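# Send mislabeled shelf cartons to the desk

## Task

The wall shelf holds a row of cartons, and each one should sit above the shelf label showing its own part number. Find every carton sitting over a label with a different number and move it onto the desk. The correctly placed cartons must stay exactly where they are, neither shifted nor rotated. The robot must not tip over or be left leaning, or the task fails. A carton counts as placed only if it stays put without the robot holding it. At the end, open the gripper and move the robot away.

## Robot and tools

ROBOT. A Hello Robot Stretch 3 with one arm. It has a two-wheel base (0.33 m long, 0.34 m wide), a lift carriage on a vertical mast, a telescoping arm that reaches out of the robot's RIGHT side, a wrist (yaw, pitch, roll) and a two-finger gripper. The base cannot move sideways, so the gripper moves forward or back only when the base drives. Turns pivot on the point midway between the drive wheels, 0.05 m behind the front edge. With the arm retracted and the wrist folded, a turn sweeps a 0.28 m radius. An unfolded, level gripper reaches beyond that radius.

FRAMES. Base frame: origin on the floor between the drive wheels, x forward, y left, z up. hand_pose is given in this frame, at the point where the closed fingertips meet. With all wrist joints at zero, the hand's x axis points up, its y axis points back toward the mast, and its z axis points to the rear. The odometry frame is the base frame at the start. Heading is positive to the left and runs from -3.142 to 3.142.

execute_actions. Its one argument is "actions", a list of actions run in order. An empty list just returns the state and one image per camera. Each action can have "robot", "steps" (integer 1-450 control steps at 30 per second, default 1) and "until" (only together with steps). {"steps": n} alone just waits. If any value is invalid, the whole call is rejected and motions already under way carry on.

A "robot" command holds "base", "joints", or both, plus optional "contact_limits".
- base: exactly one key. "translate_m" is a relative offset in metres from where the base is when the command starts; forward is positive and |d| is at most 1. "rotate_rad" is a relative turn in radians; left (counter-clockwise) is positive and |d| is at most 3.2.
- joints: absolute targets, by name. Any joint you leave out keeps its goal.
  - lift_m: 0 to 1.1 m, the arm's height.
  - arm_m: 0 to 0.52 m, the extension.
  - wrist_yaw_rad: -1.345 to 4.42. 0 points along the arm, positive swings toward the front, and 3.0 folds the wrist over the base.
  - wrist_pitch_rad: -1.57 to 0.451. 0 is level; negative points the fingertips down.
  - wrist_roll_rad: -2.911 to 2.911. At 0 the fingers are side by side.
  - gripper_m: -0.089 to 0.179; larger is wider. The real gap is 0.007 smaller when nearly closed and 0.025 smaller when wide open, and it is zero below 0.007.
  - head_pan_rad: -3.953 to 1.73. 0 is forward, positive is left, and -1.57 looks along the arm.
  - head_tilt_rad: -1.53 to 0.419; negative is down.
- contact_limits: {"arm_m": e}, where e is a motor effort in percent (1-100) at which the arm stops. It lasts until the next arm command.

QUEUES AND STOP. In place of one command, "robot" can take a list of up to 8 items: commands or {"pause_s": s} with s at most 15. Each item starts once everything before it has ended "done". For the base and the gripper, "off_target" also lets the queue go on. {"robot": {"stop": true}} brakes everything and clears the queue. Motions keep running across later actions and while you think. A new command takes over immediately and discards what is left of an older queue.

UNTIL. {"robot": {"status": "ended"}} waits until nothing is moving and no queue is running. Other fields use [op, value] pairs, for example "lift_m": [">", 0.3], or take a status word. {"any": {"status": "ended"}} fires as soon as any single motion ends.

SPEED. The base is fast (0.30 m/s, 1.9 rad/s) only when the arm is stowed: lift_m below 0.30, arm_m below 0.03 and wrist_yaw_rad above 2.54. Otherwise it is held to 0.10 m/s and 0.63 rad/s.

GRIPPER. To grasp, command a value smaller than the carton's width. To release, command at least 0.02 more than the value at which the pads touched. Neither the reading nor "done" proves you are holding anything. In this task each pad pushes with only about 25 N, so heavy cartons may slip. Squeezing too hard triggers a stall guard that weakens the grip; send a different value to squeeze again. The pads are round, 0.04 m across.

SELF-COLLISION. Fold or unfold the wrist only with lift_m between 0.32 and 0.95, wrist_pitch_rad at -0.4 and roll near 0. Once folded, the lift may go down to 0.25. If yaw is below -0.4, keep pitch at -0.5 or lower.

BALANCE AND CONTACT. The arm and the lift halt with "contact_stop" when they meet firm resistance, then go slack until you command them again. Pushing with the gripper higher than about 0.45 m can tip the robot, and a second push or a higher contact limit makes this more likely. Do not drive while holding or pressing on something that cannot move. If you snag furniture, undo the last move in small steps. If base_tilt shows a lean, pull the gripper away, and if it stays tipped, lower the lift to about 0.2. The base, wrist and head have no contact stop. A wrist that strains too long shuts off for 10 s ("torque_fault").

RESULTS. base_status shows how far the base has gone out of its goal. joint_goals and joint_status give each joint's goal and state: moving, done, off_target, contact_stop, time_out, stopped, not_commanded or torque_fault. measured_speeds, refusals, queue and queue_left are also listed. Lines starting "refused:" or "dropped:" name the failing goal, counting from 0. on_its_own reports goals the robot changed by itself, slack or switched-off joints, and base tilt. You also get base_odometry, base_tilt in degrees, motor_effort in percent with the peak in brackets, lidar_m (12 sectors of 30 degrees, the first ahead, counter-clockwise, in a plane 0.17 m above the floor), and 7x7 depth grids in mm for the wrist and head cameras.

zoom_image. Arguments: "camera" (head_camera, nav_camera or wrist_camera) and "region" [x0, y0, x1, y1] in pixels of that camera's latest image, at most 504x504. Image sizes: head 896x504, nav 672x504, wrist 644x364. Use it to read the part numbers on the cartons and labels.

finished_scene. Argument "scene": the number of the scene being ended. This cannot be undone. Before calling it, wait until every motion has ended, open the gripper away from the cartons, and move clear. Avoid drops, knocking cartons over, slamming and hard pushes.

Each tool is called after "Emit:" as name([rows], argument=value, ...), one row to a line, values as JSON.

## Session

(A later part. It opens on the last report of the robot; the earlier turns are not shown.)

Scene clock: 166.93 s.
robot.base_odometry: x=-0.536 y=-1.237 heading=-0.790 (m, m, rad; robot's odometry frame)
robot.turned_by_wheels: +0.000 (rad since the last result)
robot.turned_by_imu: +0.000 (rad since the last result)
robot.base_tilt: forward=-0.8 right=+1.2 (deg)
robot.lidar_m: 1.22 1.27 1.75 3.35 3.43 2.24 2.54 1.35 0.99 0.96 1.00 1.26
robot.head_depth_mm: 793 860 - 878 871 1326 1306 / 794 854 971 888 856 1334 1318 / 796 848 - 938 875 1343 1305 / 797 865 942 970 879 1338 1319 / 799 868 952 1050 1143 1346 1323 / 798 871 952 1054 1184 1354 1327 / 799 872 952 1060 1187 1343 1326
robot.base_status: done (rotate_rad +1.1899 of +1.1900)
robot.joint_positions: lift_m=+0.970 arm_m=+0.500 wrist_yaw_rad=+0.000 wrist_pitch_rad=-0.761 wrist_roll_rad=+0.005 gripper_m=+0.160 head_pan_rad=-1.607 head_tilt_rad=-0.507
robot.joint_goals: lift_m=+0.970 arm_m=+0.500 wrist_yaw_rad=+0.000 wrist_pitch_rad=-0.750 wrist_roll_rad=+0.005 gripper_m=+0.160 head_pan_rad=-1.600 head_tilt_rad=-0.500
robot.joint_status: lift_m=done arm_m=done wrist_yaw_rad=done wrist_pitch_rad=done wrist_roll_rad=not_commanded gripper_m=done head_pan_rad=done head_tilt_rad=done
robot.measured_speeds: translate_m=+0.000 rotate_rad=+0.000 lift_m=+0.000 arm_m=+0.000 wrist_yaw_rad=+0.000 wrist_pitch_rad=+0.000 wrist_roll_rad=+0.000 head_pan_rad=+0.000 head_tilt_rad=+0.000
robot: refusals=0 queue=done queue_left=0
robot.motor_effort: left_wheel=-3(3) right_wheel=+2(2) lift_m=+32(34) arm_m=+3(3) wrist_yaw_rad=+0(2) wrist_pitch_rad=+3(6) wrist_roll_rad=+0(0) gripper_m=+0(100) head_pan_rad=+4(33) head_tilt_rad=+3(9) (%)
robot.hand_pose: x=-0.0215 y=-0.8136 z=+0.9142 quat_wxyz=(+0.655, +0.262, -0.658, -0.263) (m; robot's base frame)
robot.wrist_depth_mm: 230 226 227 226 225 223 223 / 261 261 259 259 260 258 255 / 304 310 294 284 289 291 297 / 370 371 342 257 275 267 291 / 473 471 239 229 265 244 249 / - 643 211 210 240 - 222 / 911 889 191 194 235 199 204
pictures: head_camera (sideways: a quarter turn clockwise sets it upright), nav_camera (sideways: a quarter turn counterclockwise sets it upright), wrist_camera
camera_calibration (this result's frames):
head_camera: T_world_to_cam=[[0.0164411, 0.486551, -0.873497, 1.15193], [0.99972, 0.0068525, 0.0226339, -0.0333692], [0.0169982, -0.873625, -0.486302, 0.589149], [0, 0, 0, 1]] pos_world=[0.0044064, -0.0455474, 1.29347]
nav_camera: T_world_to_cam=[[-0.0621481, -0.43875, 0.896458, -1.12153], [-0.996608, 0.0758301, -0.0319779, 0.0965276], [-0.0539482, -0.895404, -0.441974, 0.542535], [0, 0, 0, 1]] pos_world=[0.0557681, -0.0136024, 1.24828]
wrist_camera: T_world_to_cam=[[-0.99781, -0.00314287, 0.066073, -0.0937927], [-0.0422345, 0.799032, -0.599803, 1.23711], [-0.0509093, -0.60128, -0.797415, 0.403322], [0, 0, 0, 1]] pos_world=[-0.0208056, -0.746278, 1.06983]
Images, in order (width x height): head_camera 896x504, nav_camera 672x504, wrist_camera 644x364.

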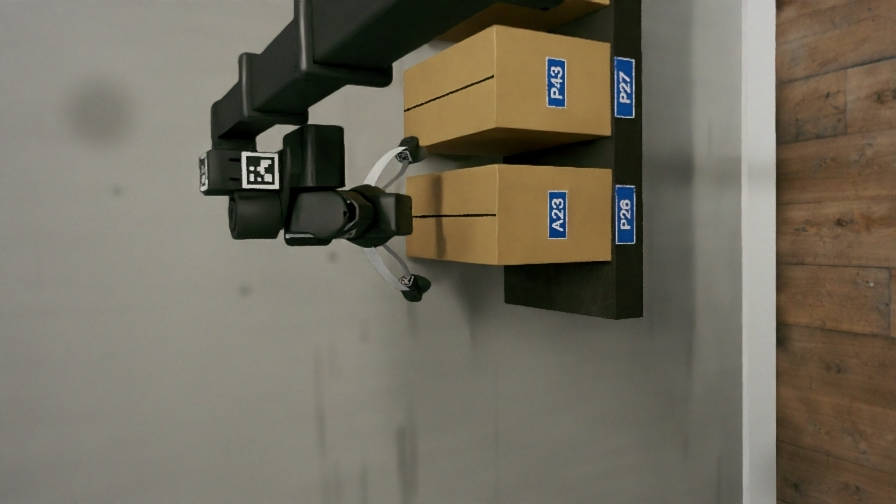

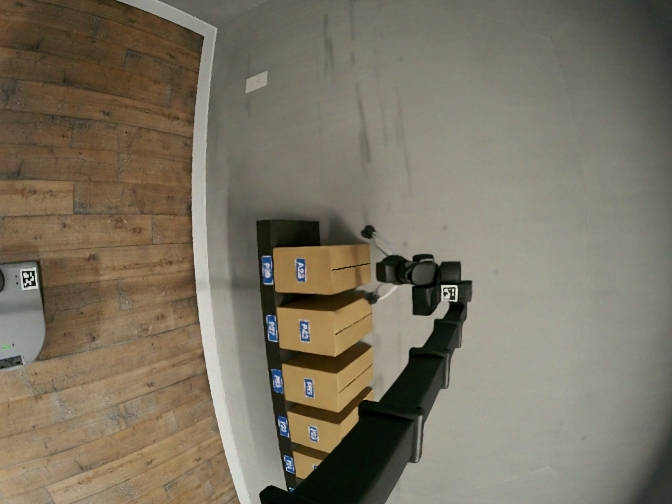

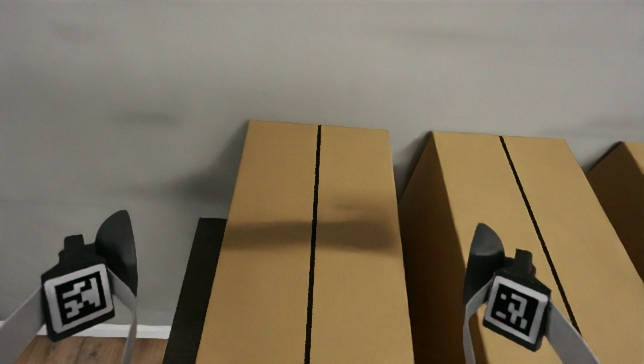

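Emit:
execute_actions([
  {"robot": {"joints": {"lift_m": 0.93, "wrist_pitch_rad": -0.72, "arm_m": 0.52}}, "steps": 450, "until": {"robot": {"status": "ended"}}},
])

Scene clock: 181.13 s.
robot.base_odometry: x=-0.536 y=-1.237 heading=-0.790 (m, m, rad; robot's odometry frame)
robot.turned_by_wheels: +0.000 (rad since the last result)
robot.turned_by_imu: +0.000 (rad since the last result)
robot.base_tilt: forward=-0.8 right=+1.3 (deg)
robot.lidar_m: 1.22 1.27 1.76 3.35 3.47 2.24 2.54 1.35 0.99 0.96 1.00 1.27
robot.head_depth_mm: 789 861 932 - 850 1327 1309 / 796 861 - 861 857 1338 1309 / 795 864 - 945 873 1331 1322 / 795 864 949 942 881 1337 1323 / 794 863 951 1059 1141 1339 1333 / 799 868 955 1053 1183 1349 1325 / 801 872 952 1054 1187 1345 1335
robot.base_status: done (rotate_rad +1.1899 of +1.1900)
robot.joint_positions: lift_m=+0.930 arm_m=+0.518 wrist_yaw_rad=+0.000 wrist_pitch_rad=-0.737 wrist_roll_rad=+0.005 gripper_m=+0.160 head_pan_rad=-1.607 head_tilt_rad=-0.507
robot.joint_goals: lift_m=+0.930 arm_m=+0.520 wrist_yaw_rad=+0.000 wrist_pitch_rad=-0.720 wrist_roll_rad=+0.005 gripper_m=+0.160 head_pan_rad=-1.600 head_tilt_rad=-0.500
robot.joint_status: lift_m=done arm_m=done wrist_yaw_rad=done wrist_pitch_rad=done wrist_roll_rad=not_commanded gripper_m=done head_pan_rad=done head_tilt_rad=done
robot.measured_speeds: translate_m=+0.000 rotate_rad=+0.000 lift_m=+0.000 arm_m=+0.000 wrist_yaw_rad=+0.000 wrist_pitch_rad=+0.000 wrist_roll_rad=+0.000 head_pan_rad=+0.000 head_tilt_rad=+0.000
robot: refusals=0 queue=done queue_left=0
robot.motor_effort: left_wheel=-3(3) right_wheel=+2(2) lift_m=+16(33) arm_m=+3(6) wrist_yaw_rad=+0(0) wrist_pitch_rad=+4(5) wrist_roll_rad=+0(0) gripper_m=+0(0) head_pan_rad=+3(4) head_tilt_rad=+3(3) (%)
robot.hand_pose: x=-0.0215 y=-0.8370 z=+0.8791 quat_wxyz=(+0.658, +0.254, -0.661, -0.255) (m; robot's base frame)
robot.wrist_depth_mm: 204 203 204 203 201 202 200 / 235 234 232 231 231 229 228 / 275 270 254 243 252 251 257 / 330 323 221 214 248 227 230 / 409 407 194 192 204 207 206 / - 513 173 176 181 - 185 / 872 728 157 161 166 176 169
pictures: head_camera (sideways: a quarter turn clockwise sets it upright), nav_camera (sideways: a quarter turn counterclockwise sets it upright), wrist_camera
camera_calibration (this result's frames):
head_camera: T_world_to_cam=[[0.0164409, 0.486545, -0.873501, 1.15193], [0.99972, 0.00685278, 0.0226336, -0.0333688], [0.0169982, -0.873629, -0.486296, 0.589141], [0, 0, 0, 1]] pos_world=[0.00440641, -0.0455475, 1.29347]
nav_camera: T_world_to_cam=[[-0.0621478, -0.438743, 0.896461, -1.12153], [-0.996608, 0.0758298, -0.0319781, 0.096528], [-0.0539482, -0.895407, -0.441968, 0.542527], [0, 0, 0, 1]] pos_world=[0.0557681, -0.0136027, 1.24828]
wrist_camera: T_world_to_cam=[[-0.99781, -0.00156776, 0.0661223, -0.0902685], [-0.0422454, 0.784331, -0.618902, 1.23925], [-0.0508915, -0.62034, -0.78268, 0.332376], [0, 0, 0, 1]] pos_world=[-0.0208033, -0.765935, 1.03309]
Images, in order (width x height): head_camera 896x504, nav_camera 672x504, wrist_camera 644x364.

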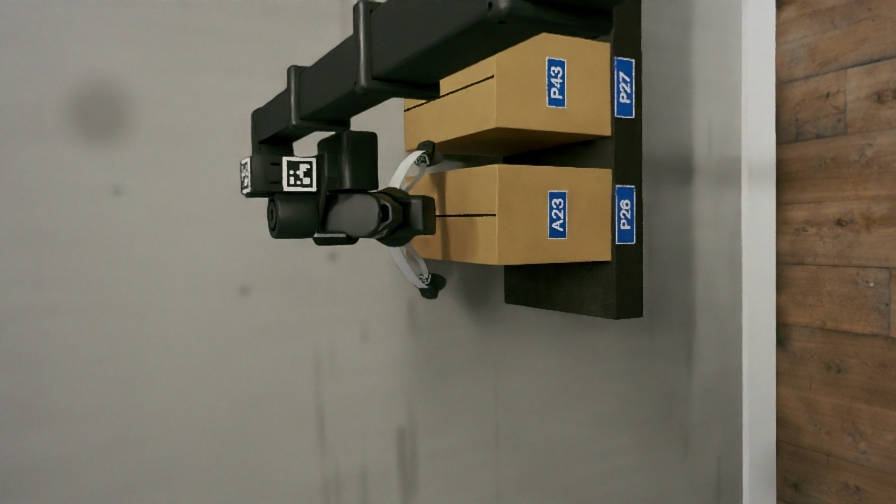

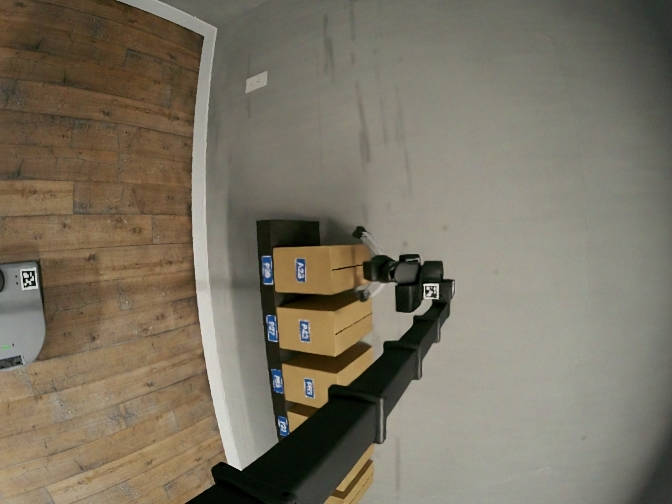

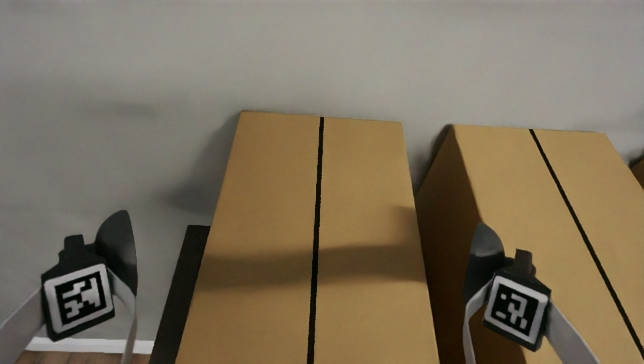

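Emit:
zoom_image(camera="head_camera", region=[360, 110, 560, 310])

Emit:
zoom_image(camera="wrist_camera", region=[380, 180, 644, 364])

Region (360, 110, 560, 310) of head_camera's 896x504 image, scaled by 2.520, with more detail than that image has.

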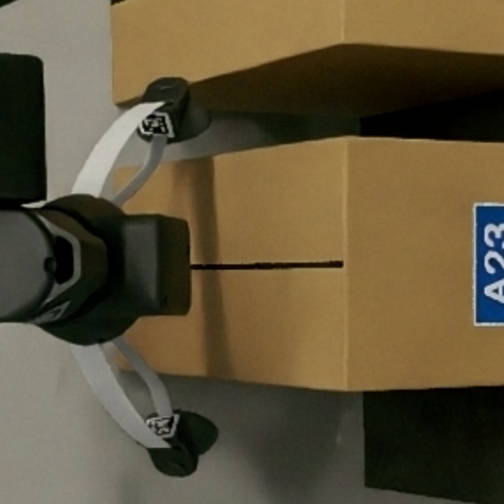

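Region (380, 180, 644, 364) of wrist_camera's 644x364 image, scaled by 1.909; it fills the top 351 rows of this view, and the rest is white.

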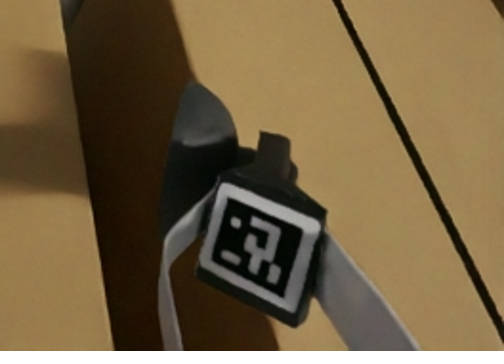

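Emit:
execute_actions([
  {"robot": {"joints": {"lift_m": 0.885}}, "steps": 450, "until": {"robot": {"status": "ended"}}},
])

Scene clock: 189.63 s.
robot.base_odometry: x=-0.536 y=-1.237 heading=-0.790 (m, m, rad; robot's odometry frame)
robot.turned_by_wheels: +0.000 (rad since the last result)
robot.turned_by_imu: +0.000 (rad since the last result)
robot.base_tilt: forward=-0.8 right=+1.3 (deg)
robot.lidar_m: 1.22 1.27 1.75 3.36 3.46 2.24 2.54 1.35 0.99 0.96 1.00 1.26
robot.head_depth_mm: 793 861 944 984 - 1349 1305 / 795 857 919 862 862 1339 1305 / 792 862 922 853 876 1331 1321 / 792 868 938 1000 879 1331 1325 / 794 863 948 1056 1149 1344 1329 / 795 867 957 1055 1180 1343 1334 / 796 872 952 1060 1185 1344 1344
robot.base_status: done (rotate_rad +1.1899 of +1.1900)
robot.joint_positions: lift_m=+0.885 arm_m=+0.518 wrist_yaw_rad=+0.000 wrist_pitch_rad=-0.734 wrist_roll_rad=+0.005 gripper_m=+0.160 head_pan_rad=-1.607 head_tilt_rad=-0.507
robot.joint_goals: lift_m=+0.885 arm_m=+0.520 wrist_yaw_rad=+0.000 wrist_pitch_rad=-0.720 wrist_roll_rad=+0.005 gripper_m=+0.160 head_pan_rad=-1.600 head_tilt_rad=-0.500
robot.joint_status: lift_m=done arm_m=done wrist_yaw_rad=done wrist_pitch_rad=done wrist_roll_rad=not_commanded gripper_m=done head_pan_rad=done head_tilt_rad=done
robot.measured_speeds: translate_m=+0.000 rotate_rad=+0.000 lift_m=+0.000 arm_m=+0.000 wrist_yaw_rad=+0.000 wrist_pitch_rad=+0.000 wrist_roll_rad=+0.000 head_pan_rad=+0.000 head_tilt_rad=+0.000
robot: refusals=0 queue=done queue_left=0
robot.motor_effort: left_wheel=-3(3) right_wheel=+2(2) lift_m=+16(17) arm_m=+3(3) wrist_yaw_rad=+0(0) wrist_pitch_rad=+4(4) wrist_roll_rad=+0(0) gripper_m=+0(1) head_pan_rad=+4(3) head_tilt_rad=+3(2) (%)
robot.hand_pose: x=-0.0215 y=-0.8376 z=+0.8347 quat_wxyz=(+0.659, +0.253, -0.661, -0.254) (m; robot's base frame)
robot.wrist_depth_mm: 205 205 202 202 202 202 200 / 232 235 219 209 218 218 221 / 272 271 183 181 191 199 196 / 328 329 158 160 164 184 172 / 406 387 142 144 147 171 153 / - 132 129 130 133 - 139 / 860 120 118 120 121 166 128
pictures: head_camera (sideways: a quarter turn clockwise sets it upright), nav_camera (sideways: a quarter turn counterclockwise sets it upright), wrist_camera
camera_calibration (this result's frames):
head_camera: T_world_to_cam=[[0.0164408, 0.486545, -0.873501, 1.15193], [0.99972, 0.0068529, 0.0226336, -0.0333688], [0.0169983, -0.873629, -0.486296, 0.589141], [0, 0, 0, 1]] pos_world=[0.00440641, -0.0455475, 1.29347]
nav_camera: T_world_to_cam=[[-0.0621477, -0.438743, 0.896461, -1.12153], [-0.996608, 0.0758296, -0.0319781, 0.096528], [-0.0539481, -0.895407, -0.441968, 0.542527], [0, 0, 0, 1]] pos_world=[0.0557681, -0.0136027, 1.24828]
wrist_camera: T_world_to_cam=[[-0.99781, -0.0013764, 0.0661293, -0.0871761], [-0.0422479, 0.782526, -0.621183, 1.21256], [-0.0508929, -0.622616, -0.780871, 0.293828], [0, 0, 0, 1]] pos_world=[-0.0208032, -0.76604, 0.98843]
Images, in order (width x height): head_camera 896x504, nav_camera 672x504, wrist_camera 644x364.

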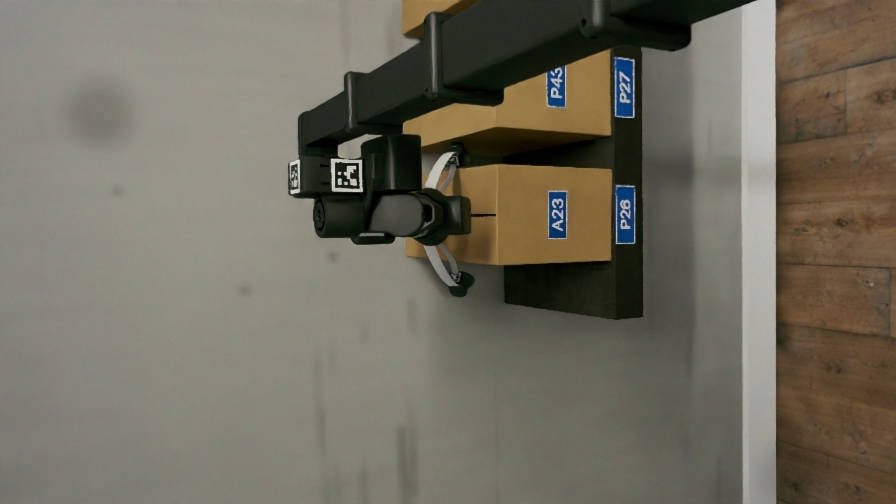

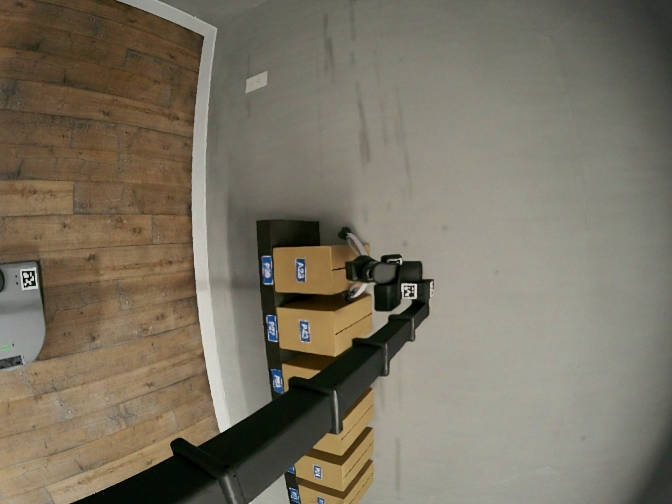

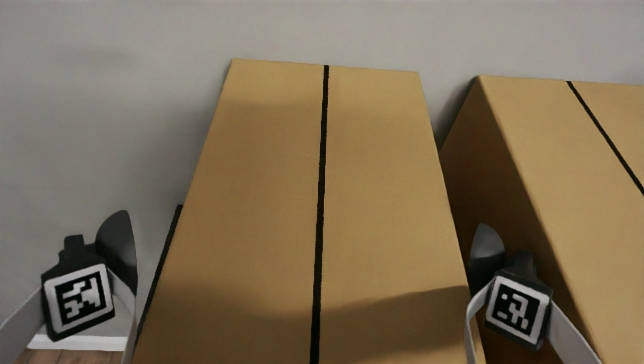

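Emit:
zoom_image(camera="head_camera", region=[390, 120, 570, 310])

Emit:
zoom_image(camera="wrist_camera", region=[400, 180, 644, 364])

Region (390, 120, 570, 310) of head_camera's 896x504 image, scaled by 2.653, with more detail than that image has; it fills the left 477 columns of this view, and the rest is white.

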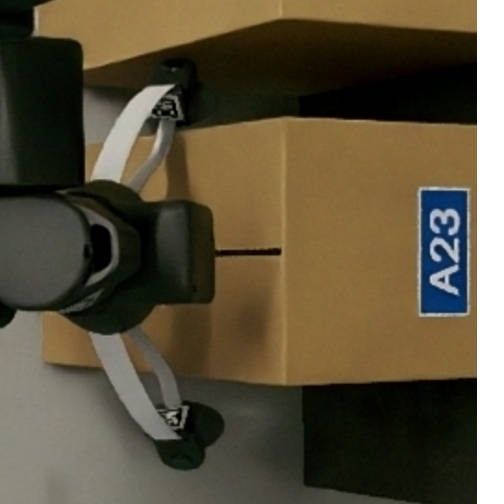

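Region (400, 180, 644, 364) of wrist_camera's 644x364 image, scaled by 2.066; it fills the top 380 rows of this view, and the rest is white.

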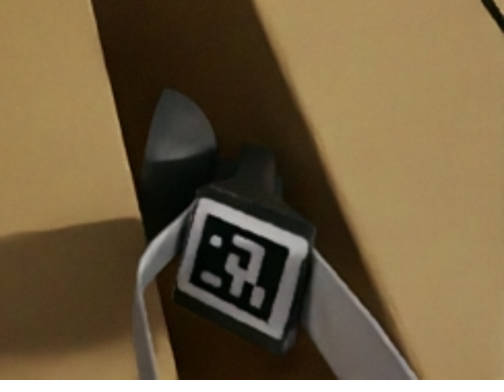

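Emit:
execute_actions([
  {"robot": {"joints": {"lift_m": 0.874}}, "steps": 450, "until": {"robot": {"status": "ended"}}},
])

Scene clock: 196.70 s.
robot.base_odometry: x=-0.536 y=-1.237 heading=-0.790 (m, m, rad; robot's odometry frame)
robot.turned_by_wheels: +0.000 (rad since the last result)
robot.turned_by_imu: +0.000 (rad since the last result)
robot.base_tilt: forward=-0.9 right=+1.2 (deg)
robot.lidar_m: 1.22 1.27 1.75 3.37 3.43 2.24 2.54 1.35 0.99 0.96 1.00 1.26
robot.head_depth_mm: 788 859 947 999 - 1346 1313 / 796 865 933 889 862 1331 1312 / 798 866 920 848 873 1339 1314 / 797 868 939 1010 878 1331 1314 / 795 869 949 1054 1143 1339 1320 / 796 871 952 1059 1181 1348 1329 / 802 871 960 1056 1192 1350 1340
robot.base_status: done (rotate_rad +1.1898 of +1.1900)
robot.joint_positions: lift_m=+0.875 arm_m=+0.518 wrist_yaw_rad=-0.003 wrist_pitch_rad=-0.701 wrist_roll_rad=-0.007 gripper_m=+0.160 head_pan_rad=-1.607 head_tilt_rad=-0.507
robot.joint_goals: lift_m=+0.875 arm_m=+0.520 wrist_yaw_rad=+0.000 wrist_pitch_rad=-0.720 wrist_roll_rad=-0.007 gripper_m=+0.160 head_pan_rad=-1.600 head_tilt_rad=-0.500
robot.joint_status: lift_m=contact_stop arm_m=done wrist_yaw_rad=done wrist_pitch_rad=done wrist_roll_rad=not_commanded gripper_m=done head_pan_rad=done head_tilt_rad=done
robot.measured_speeds: translate_m=+0.000 rotate_rad=+0.000 lift_m=+0.000 arm_m=+0.000 wrist_yaw_rad=+0.000 wrist_pitch_rad=+0.024 wrist_roll_rad=+0.000 head_pan_rad=+0.000 head_tilt_rad=+0.000
robot: refusals=0 queue=dropped queue_left=0
robot.on_its_own: lift_m is slack since a contact_stop, until your next command for it
robot.motor_effort: left_wheel=-4(4) right_wheel=+3(4) lift_m=+24(24) arm_m=+3(3) wrist_yaw_rad=+3(4) wrist_pitch_rad=-6(6) wrist_roll_rad=+8(9) gripper_m=-7(7) head_pan_rad=+4(3) head_tilt_rad=+4(3) (%)
robot.hand_pose: x=-0.0221 y=-0.8436 z=+0.8297 quat_wxyz=(+0.666, +0.243, -0.662, -0.243) (m; robot's base frame)
robot.wrist_depth_mm: 200 200 199 198 197 196 196 / 228 225 214 208 216 218 218 / 261 264 178 180 190 204 198 / 310 309 154 158 162 190 171 / 383 349 137 141 143 176 150 / - 125 124 126 129 - 137 / 766 114 113 115 117 159 125
pictures: head_camera (sideways: a quarter turn clockwise sets it upright), nav_camera (sideways: a quarter turn counterclockwise sets it upright), wrist_camera
camera_calibration (this result's frames):
head_camera: T_world_to_cam=[[0.0164407, 0.486535, -0.873507, 1.15194], [0.99972, 0.00685257, 0.0226331, -0.0333682], [0.0169975, -0.873634, -0.486286, 0.589128], [0, 0, 0, 1]] pos_world=[0.00440638, -0.0455476, 1.29347]
nav_camera: T_world_to_cam=[[-0.0621476, -0.438733, 0.896466, -1.12154], [-0.996608, 0.0758299, -0.0319786, 0.0965286], [-0.0539488, -0.895412, -0.441957, 0.542513], [0, 0, 0, 1]] pos_world=[0.055768, -0.0136034, 1.24828]
wrist_camera: T_world_to_cam=[[-0.997147, -0.00397936, 0.0753817, -0.0972687], [-0.0518561, 0.761798, -0.645736, 1.21687], [-0.054856, -0.647803, -0.75983, 0.247383], [0, 0, 0, 1]] pos_world=[-0.0203186, -0.76714, 0.981078]
Images, in order (width x height): head_camera 896x504, nav_camera 672x504, wrist_camera 644x364.

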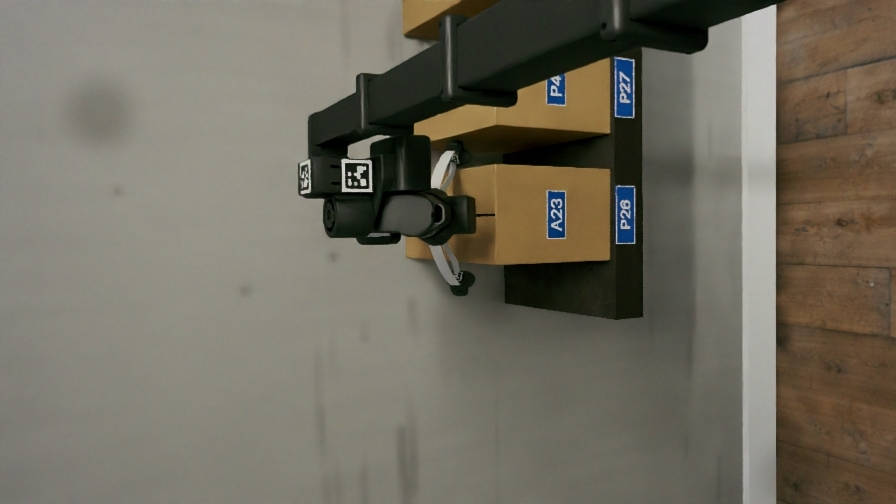

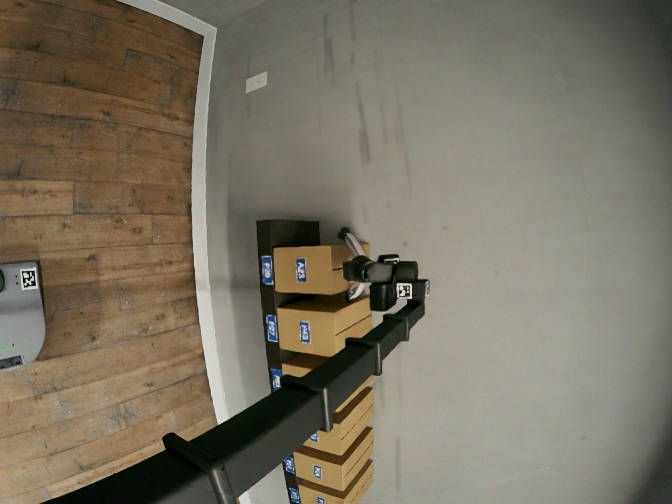

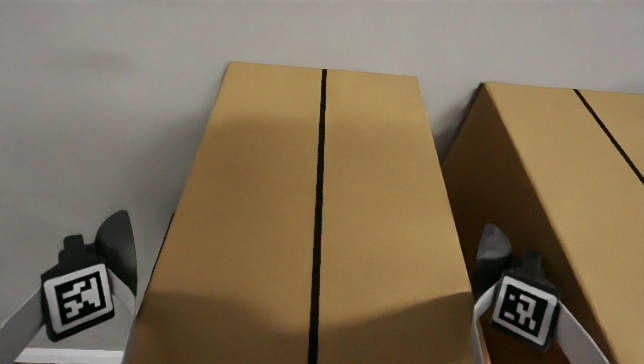

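Emit:
execute_actions([
  {"robot": [{"joints": {"lift_m": 0.888, "wrist_roll_rad": 0.005, "wrist_pitch_rad": -0.73}}, {"joints": {"gripper_m": 0.125}}], "steps": 450, "until": {"robot": {"status": "ended"}}},
])

Scene clock: 206.07 s.
robot.base_odometry: x=-0.536 y=-1.237 heading=-0.790 (m, m, rad; robot's odometry frame)
robot.turned_by_wheels: +0.000 (rad since the last result)
robot.turned_by_imu: +0.000 (rad since the last result)
robot.base_tilt: forward=-0.8 right=+1.3 (deg)
robot.lidar_m: 1.22 1.27 1.76 3.35 3.46 2.24 2.54 1.35 0.99 0.96 1.00 1.27
robot.head_depth_mm: 791 859 948 998 - 1352 1307 / 792 865 922 884 862 1329 1310 / 795 866 922 867 872 1329 1310 / 798 868 936 948 869 1338 1321 / 794 868 952 1053 1139 1353 1324 / 798 872 951 1052 1191 1344 1327 / 802 869 953 1057 1180 1342 1332
robot.base_status: done (rotate_rad +1.1898 of +1.1900)
robot.joint_positions: lift_m=+0.888 arm_m=+0.518 wrist_yaw_rad=-0.002 wrist_pitch_rad=-0.730 wrist_roll_rad=+0.005 gripper_m=+0.125 head_pan_rad=-1.607 head_tilt_rad=-0.507
robot.joint_goals: lift_m=+0.888 arm_m=+0.520 wrist_yaw_rad=+0.000 wrist_pitch_rad=-0.730 wrist_roll_rad=+0.005 gripper_m=+0.125 head_pan_rad=-1.600 head_tilt_rad=-0.500
robot.joint_status: lift_m=done arm_m=done wrist_yaw_rad=done wrist_pitch_rad=done wrist_roll_rad=done gripper_m=done head_pan_rad=done head_tilt_rad=done
robot.measured_speeds: translate_m=+0.000 rotate_rad=+0.000 lift_m=+0.000 arm_m=+0.000 wrist_yaw_rad=+0.000 wrist_pitch_rad=+0.000 wrist_roll_rad=+0.000 head_pan_rad=+0.000 head_tilt_rad=+0.000
robot: refusals=0 queue=done queue_left=0
robot.motor_effort: left_wheel=-4(5) right_wheel=+3(4) lift_m=+30(33) arm_m=+3(3) wrist_yaw_rad=+2(3) wrist_pitch_rad=+0(7) wrist_roll_rad=+0(9) gripper_m=-20(100) head_pan_rad=+4(3) head_tilt_rad=+4(3) (%)
robot.hand_pose: x=-0.0219 y=-0.8383 z=+0.8375 quat_wxyz=(+0.659, +0.251, -0.662, -0.254) (m; robot's base frame)
robot.wrist_depth_mm: 203 203 203 201 203 201 200 / 232 230 217 215 223 223 221 / 268 269 183 187 201 207 202 / 323 321 161 166 172 190 176 / 405 363 145 147 151 178 157 / 522 130 131 134 136 163 143 / 809 122 120 123 124 182 131
pictures: head_camera (sideways: a quarter turn clockwise sets it upright), nav_camera (sideways: a quarter turn counterclockwise sets it upright), wrist_camera
camera_calibration (this result's frames):
head_camera: T_world_to_cam=[[0.0164406, 0.486535, -0.873507, 1.15194], [0.99972, 0.00685293, 0.0226331, -0.0333682], [0.0169978, -0.873634, -0.486286, 0.589128], [0, 0, 0, 1]] pos_world=[0.0044064, -0.0455476, 1.29347]
nav_camera: T_world_to_cam=[[-0.0621474, -0.438733, 0.896466, -1.12154], [-0.996608, 0.0758295, -0.0319786, 0.0965286], [-0.0539485, -0.895412, -0.441957, 0.542513], [0, 0, 0, 1]] pos_world=[0.0557681, -0.0136034, 1.24828]
wrist_camera: T_world_to_cam=[[-0.997821, 0.00114834, 0.0659763, -0.0854997], [-0.0403537, 0.780469, -0.623891, 1.21545], [-0.0522089, -0.625193, -0.778722, 0.291641], [0, 0, 0, 1]] pos_world=[-0.0210391, -0.766192, 0.991057]
Images, in order (width x height): head_camera 896x504, nav_camera 672x504, wrist_camera 644x364.

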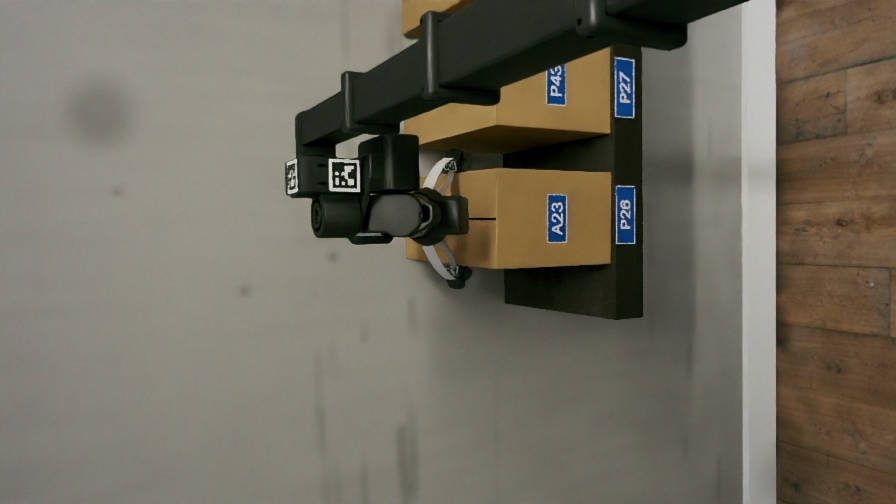

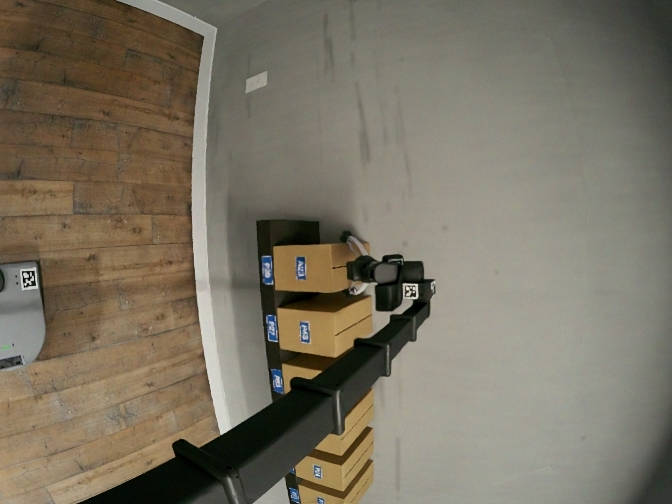

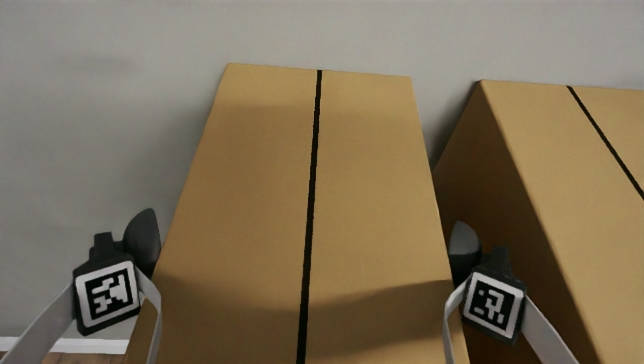

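Emit:
zoom_image(camera="head_camera", region=[390, 120, 570, 310])

Emit:
zoom_image(camera="wrist_camera", region=[60, 170, 564, 364])

Region (390, 120, 570, 310) of head_camera's 896x504 image, scaled by 2.653, with more detail than that image has; it fills the left 477 columns of this view, and the rest is white.

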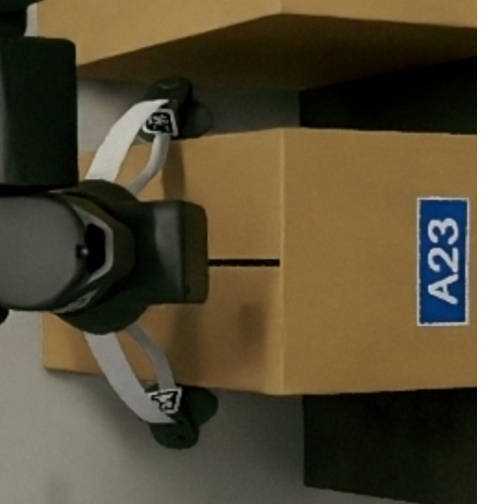

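Region (60, 170, 564, 364) of wrist_camera's 644x364 image, scaled by 1.000; it fills the top 194 rows of this view, and the rest is white.

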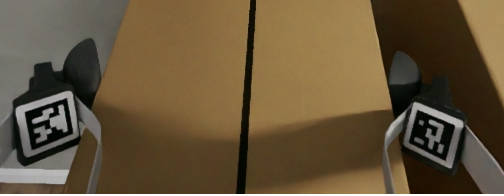

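Emit:
execute_actions([
  {"robot": {"joints": {"gripper_m": 0.095}}, "steps": 450, "until": {"robot": {"status": "ended"}}},
])

Scene clock: 213.20 s.
robot.base_odometry: x=-0.536 y=-1.237 heading=-0.790 (m, m, rad; robot's odometry frame)
robot.turned_by_wheels: +0.000 (rad since the last result)
robot.turned_by_imu: +0.000 (rad since the last result)
robot.base_tilt: forward=-0.7 right=+1.3 (deg)
robot.lidar_m: 1.22 1.27 1.76 3.35 3.48 2.24 2.54 1.35 0.99 0.96 1.00 1.27
robot.head_depth_mm: 791 863 946 999 - 1356 1320 / 793 861 917 884 859 1330 1308 / 793 863 919 870 873 1340 1312 / 797 865 936 941 867 1340 1316 / 798 864 947 1051 1139 1339 1316 / 799 867 953 1056 1184 1348 1323 / 805 869 960 1053 1189 1354 1333
robot.base_status: done (rotate_rad +1.1898 of +1.1900)
robot.joint_positions: lift_m=+0.888 arm_m=+0.518 wrist_yaw_rad=-0.002 wrist_pitch_rad=-0.730 wrist_roll_rad=+0.006 gripper_m=+0.112 head_pan_rad=-1.607 head_tilt_rad=-0.507
robot.joint_goals: lift_m=+0.888 arm_m=+0.520 wrist_yaw_rad=+0.000 wrist_pitch_rad=-0.730 wrist_roll_rad=+0.005 gripper_m=+0.095 head_pan_rad=-1.600 head_tilt_rad=-0.500
robot.joint_status: lift_m=done arm_m=done wrist_yaw_rad=done wrist_pitch_rad=done wrist_roll_rad=done gripper_m=off_target head_pan_rad=done head_tilt_rad=done
robot.measured_speeds: translate_m=+0.000 rotate_rad=+0.000 lift_m=+0.000 arm_m=+0.000 wrist_yaw_rad=+0.000 wrist_pitch_rad=+0.000 wrist_roll_rad=+0.000 head_pan_rad=+0.000 head_tilt_rad=+0.000
robot: refusals=0 queue=done queue_left=0
robot.motor_effort: left_wheel=-4(4) right_wheel=+4(4) lift_m=+30(30) arm_m=+3(3) wrist_yaw_rad=+2(3) wrist_pitch_rad=+0(0) wrist_roll_rad=-1(0) gripper_m=-100(100) head_pan_rad=+3(3) head_tilt_rad=+3(3) (%)
robot.hand_pose: x=-0.0219 y=-0.8383 z=+0.8376 quat_wxyz=(+0.659, +0.251, -0.662, -0.254) (m; robot's base frame)
robot.wrist_depth_mm: 204 203 203 202 201 201 201 / 232 231 220 215 224 221 224 / 269 270 186 187 201 206 202 / 322 321 162 165 172 191 176 / 403 364 145 147 151 177 158 / 517 131 132 134 136 162 142 / 798 121 121 122 124 181 131
pictures: head_camera (sideways: a quarter turn clockwise sets it upright), nav_camera (sideways: a quarter turn counterclockwise sets it upright), wrist_camera
camera_calibration (this result's frames):
head_camera: T_world_to_cam=[[0.0164404, 0.486535, -0.873507, 1.15194], [0.99972, 0.00685317, 0.0226331, -0.0333682], [0.0169981, -0.873634, -0.486286, 0.589128], [0, 0, 0, 1]] pos_world=[0.00440641, -0.0455476, 1.29347]
nav_camera: T_world_to_cam=[[-0.0621473, -0.438733, 0.896466, -1.12154], [-0.996608, 0.0758293, -0.0319786, 0.0965286], [-0.0539483, -0.895412, -0.441957, 0.542513], [0, 0, 0, 1]] pos_world=[0.0557681, -0.0136034, 1.24828]
wrist_camera: T_world_to_cam=[[-0.997857, 0.00168093, 0.0654055, -0.0845801], [-0.039597, 0.780289, -0.624165, 1.21563], [-0.0520843, -0.625417, -0.77855, 0.291324], [0, 0, 0, 1]] pos_world=[-0.02109, -0.766204, 0.991098]
Images, in order (width x height): head_camera 896x504, nav_camera 672x504, wrist_camera 644x364.

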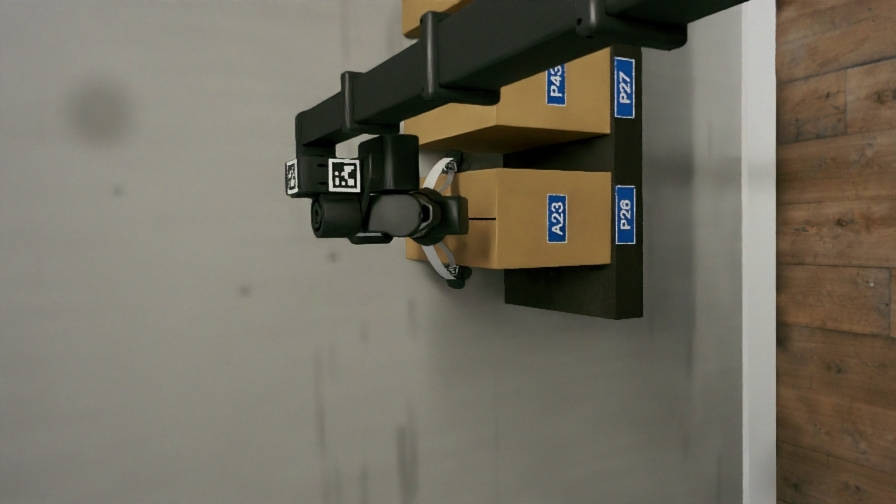

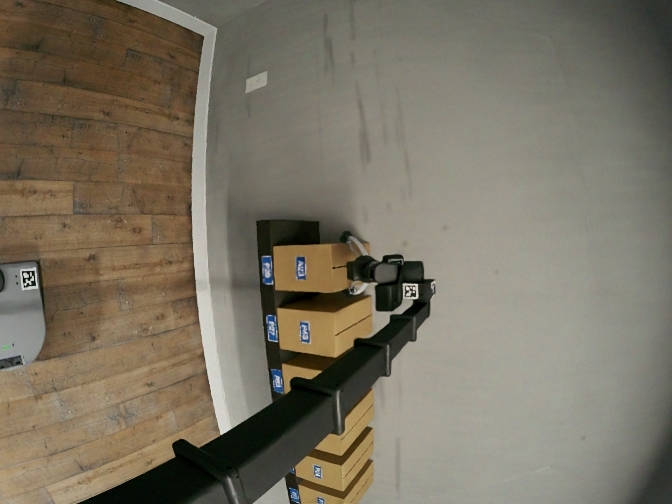

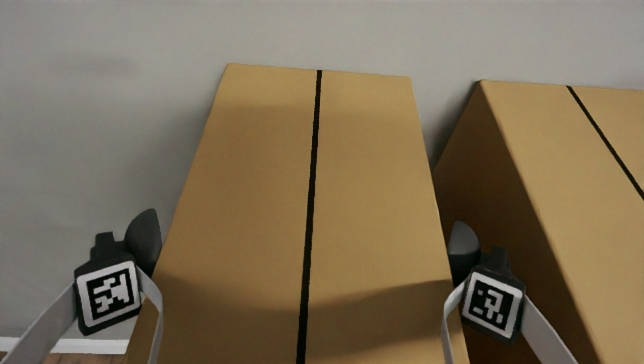

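Emit:
execute_actions(actions=[])

Scene clock: 214.83 s.
robot.base_odometry: x=-0.536 y=-1.237 heading=-0.790 (m, m, rad; robot's odometry frame)
robot.turned_by_wheels: +0.000 (rad since the last result)
robot.turned_by_imu: +0.000 (rad since the last result)
robot.base_tilt: forward=-0.8 right=+1.1 (deg)
robot.lidar_m: 1.22 1.27 1.76 3.38 3.46 2.24 2.54 1.35 0.99 0.96 1.00 1.26
robot.head_depth_mm: 796 863 941 999 - 1351 1312 / 793 860 921 883 863 1333 1313 / 792 866 921 891 873 1342 1319 / 796 866 939 940 865 1333 1319 / 799 865 948 1058 1140 1349 1319 / 801 866 955 1056 1186 1349 1329 / 798 869 952 1058 1186 1356 1330
robot.base_status: done (rotate_rad +1.1898 of +1.1900)
robot.joint_positions: lift_m=+0.888 arm_m=+0.518 wrist_yaw_rad=-0.002 wrist_pitch_rad=-0.730 wrist_roll_rad=+0.006 gripper_m=+0.096 head_pan_rad=-1.607 head_tilt_rad=-0.507
robot.joint_goals: lift_m=+0.888 arm_m=+0.520 wrist_yaw_rad=+0.000 wrist_pitch_rad=-0.730 wrist_roll_rad=+0.005 gripper_m=+0.095 head_pan_rad=-1.600 head_tilt_rad=-0.500
robot.joint_status: lift_m=done arm_m=done wrist_yaw_rad=done wrist_pitch_rad=done wrist_roll_rad=done gripper_m=off_target head_pan_rad=done head_tilt_rad=done
robot.measured_speeds: translate_m=+0.000 rotate_rad=+0.000 lift_m=+0.000 arm_m=+0.000 wrist_yaw_rad=+0.000 wrist_pitch_rad=+0.000 wrist_roll_rad=+0.000 head_pan_rad=+0.000 head_tilt_rad=+0.000
robot: refusals=0 queue=done queue_left=0
robot.motor_effort: left_wheel=-4(4) right_wheel=+3(4) lift_m=+30(30) arm_m=+3(3) wrist_yaw_rad=+2(2) wrist_pitch_rad=+0(1) wrist_roll_rad=-1(1) gripper_m=-54(100) head_pan_rad=+3(3) head_tilt_rad=+3(3) (%)
robot.hand_pose: x=-0.0219 y=-0.8384 z=+0.8377 quat_wxyz=(+0.658, +0.251, -0.662, -0.254) (m; robot's base frame)
robot.wrist_depth_mm: 202 202 201 203 202 200 199 / 229 230 218 215 222 221 220 / 271 269 184 187 200 204 202 / 324 320 162 166 171 188 177 / 401 369 145 148 151 177 157 / 513 130 132 134 136 163 143 / 787 121 121 122 125 188 132
pictures: head_camera (sideways: a quarter turn clockwise sets it upright), nav_camera (sideways: a quarter turn counterclockwise sets it upright), wrist_camera
camera_calibration (this result's frames):
head_camera: T_world_to_cam=[[0.0164406, 0.486535, -0.873507, 1.15194], [0.99972, 0.00685292, 0.0226331, -0.0333682], [0.0169979, -0.873634, -0.486286, 0.589128], [0, 0, 0, 1]] pos_world=[0.0044064, -0.0455476, 1.29347]
nav_camera: T_world_to_cam=[[-0.0621475, -0.438733, 0.896466, -1.12154], [-0.996608, 0.0758295, -0.0319786, 0.0965286], [-0.0539485, -0.895412, -0.441957, 0.542514], [0, 0, 0, 1]] pos_world=[0.0557681, -0.0136034, 1.24828]
wrist_camera: T_world_to_cam=[[-0.997876, 0.00206403, 0.0651029, -0.0840259], [-0.0391259, 0.780091, -0.624442, 1.2158], [-0.052075, -0.625663, -0.778353, 0.290962], [0, 0, 0, 1]] pos_world=[-0.0211263, -0.766216, 0.991138]
Images, in order (width x height): head_camera 896x504, nav_camera 672x504, wrist_camera 644x364.

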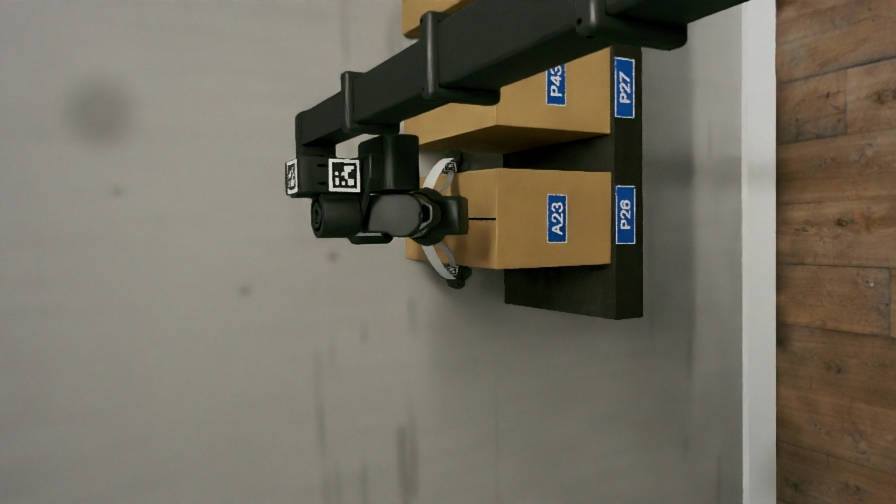

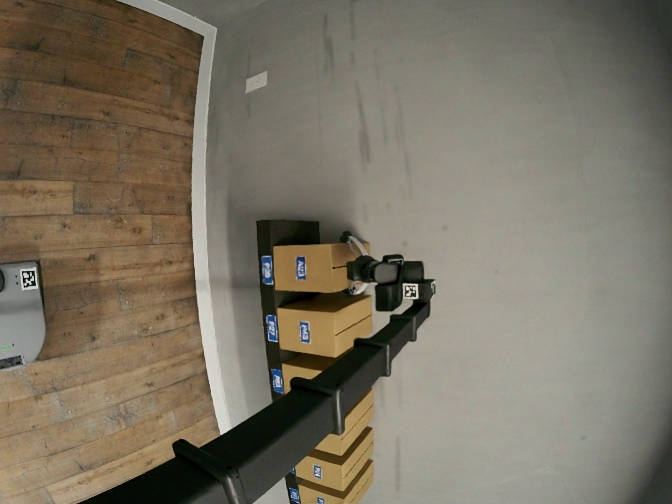

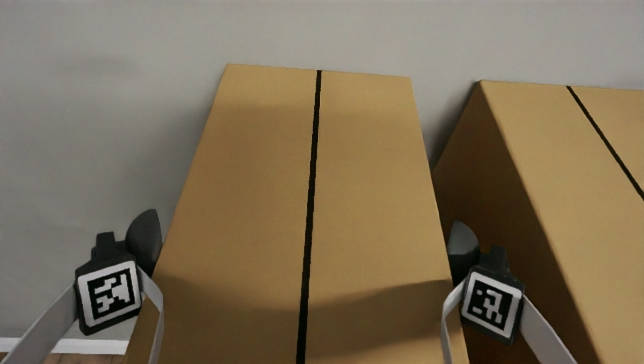

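Emit:
execute_actions([
  {"robot": {"joints": {"gripper_m": 0.075}}, "steps": 1},
])

Scene clock: 217.97 s.
robot.base_odometry: x=-0.536 y=-1.237 heading=-0.790 (m, m, rad; robot's odometry frame)
robot.turned_by_wheels: +0.000 (rad since the last result)
robot.turned_by_imu: +0.000 (rad since the last result)
robot.base_tilt: forward=-0.8 right=+1.2 (deg)
robot.lidar_m: 1.22 1.28 1.76 3.35 3.45 2.24 2.54 1.35 0.99 0.96 1.00 1.26
robot.head_depth_mm: 794 860 944 1001 - 1340 1303 / 793 862 921 889 861 1325 1322 / 792 864 919 889 878 1336 1326 / 797 866 935 945 868 1339 1308 / 796 868 948 1052 1136 1351 1328 / 798 867 951 1057 1177 1345 1330 / 796 870 949 1055 1188 1347 1329
robot.base_status: done (rotate_rad +1.1898 of +1.1900)
robot.joint_positions: lift_m=+0.888 arm_m=+0.518 wrist_yaw_rad=-0.002 wrist_pitch_rad=-0.730 wrist_roll_rad=+0.006 gripper_m=+0.096 head_pan_rad=-1.607 head_tilt_rad=-0.507
robot.joint_goals: lift_m=+0.888 arm_m=+0.520 wrist_yaw_rad=+0.000 wrist_pitch_rad=-0.730 wrist_roll_rad=+0.005 gripper_m=+0.075 head_pan_rad=-1.600 head_tilt_rad=-0.500
robot.joint_status: lift_m=done arm_m=done wrist_yaw_rad=done wrist_pitch_rad=done wrist_roll_rad=done gripper_m=moving head_pan_rad=done head_tilt_rad=done
robot.measured_speeds: translate_m=+0.000 rotate_rad=+0.000 lift_m=+0.000 arm_m=+0.000 wrist_yaw_rad=+0.000 wrist_pitch_rad=+0.000 wrist_roll_rad=+0.000 head_pan_rad=+0.000 head_tilt_rad=+0.000
robot: refusals=0 queue=running queue_left=0
robot.motor_effort: left_wheel=-4(4) right_wheel=+3(3) lift_m=+30(30) arm_m=+3(3) wrist_yaw_rad=+2(2) wrist_pitch_rad=+0(0) wrist_roll_rad=-1(1) gripper_m=-65(65) head_pan_rad=+4(3) head_tilt_rad=+3(3) (%)
robot.hand_pose: x=-0.0219 y=-0.8384 z=+0.8377 quat_wxyz=(+0.658, +0.251, -0.662, -0.254) (m; robot's base frame)
robot.wrist_depth_mm: 202 202 203 201 201 201 200 / 232 230 218 215 223 223 223 / 271 272 185 187 201 205 201 / 320 324 162 165 172 189 177 / 405 367 146 149 151 176 157 / 510 130 132 134 136 164 143 / 788 122 120 123 124 189 132
pictures: head_camera (sideways: a quarter turn clockwise sets it upright), nav_camera (sideways: a quarter turn counterclockwise sets it upright), wrist_camera
camera_calibration (this result's frames):
head_camera: T_world_to_cam=[[0.0164405, 0.486535, -0.873507, 1.15194], [0.99972, 0.00685304, 0.0226331, -0.0333682], [0.016998, -0.873634, -0.486286, 0.589128], [0, 0, 0, 1]] pos_world=[0.0044064, -0.0455476, 1.29347]
nav_camera: T_world_to_cam=[[-0.0621474, -0.438733, 0.896466, -1.12154], [-0.996608, 0.0758294, -0.0319786, 0.0965286], [-0.0539484, -0.895412, -0.441957, 0.542513], [0, 0, 0, 1]] pos_world=[0.0557681, -0.0136034, 1.24828]
wrist_camera: T_world_to_cam=[[-0.997876, 0.00206571, 0.0651029, -0.0840247], [-0.0391246, 0.780091, -0.624442, 1.2158], [-0.052076, -0.625663, -0.778353, 0.290962], [0, 0, 0, 1]] pos_world=[-0.0211265, -0.766216, 0.991138]
Images, in order (width x height): head_camera 896x504, nav_camera 672x504, wrist_camera 644x364.

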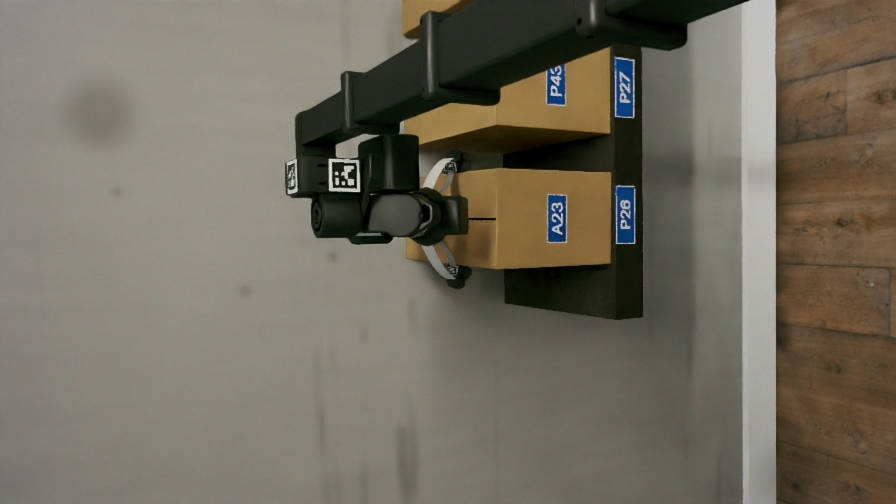

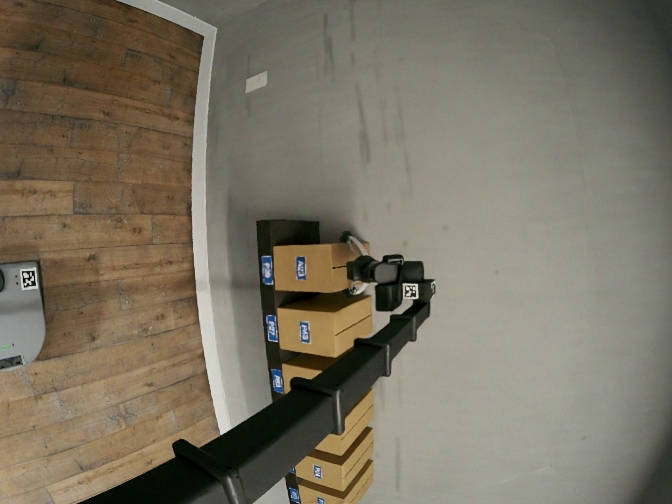

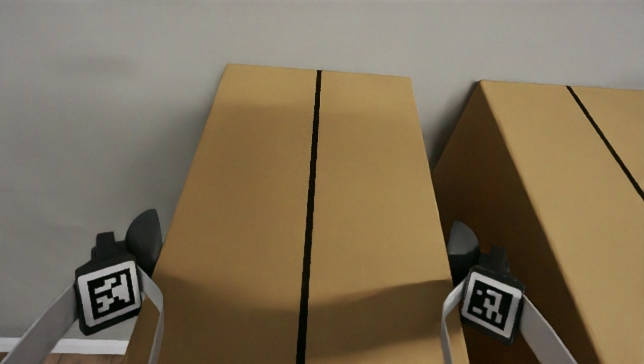

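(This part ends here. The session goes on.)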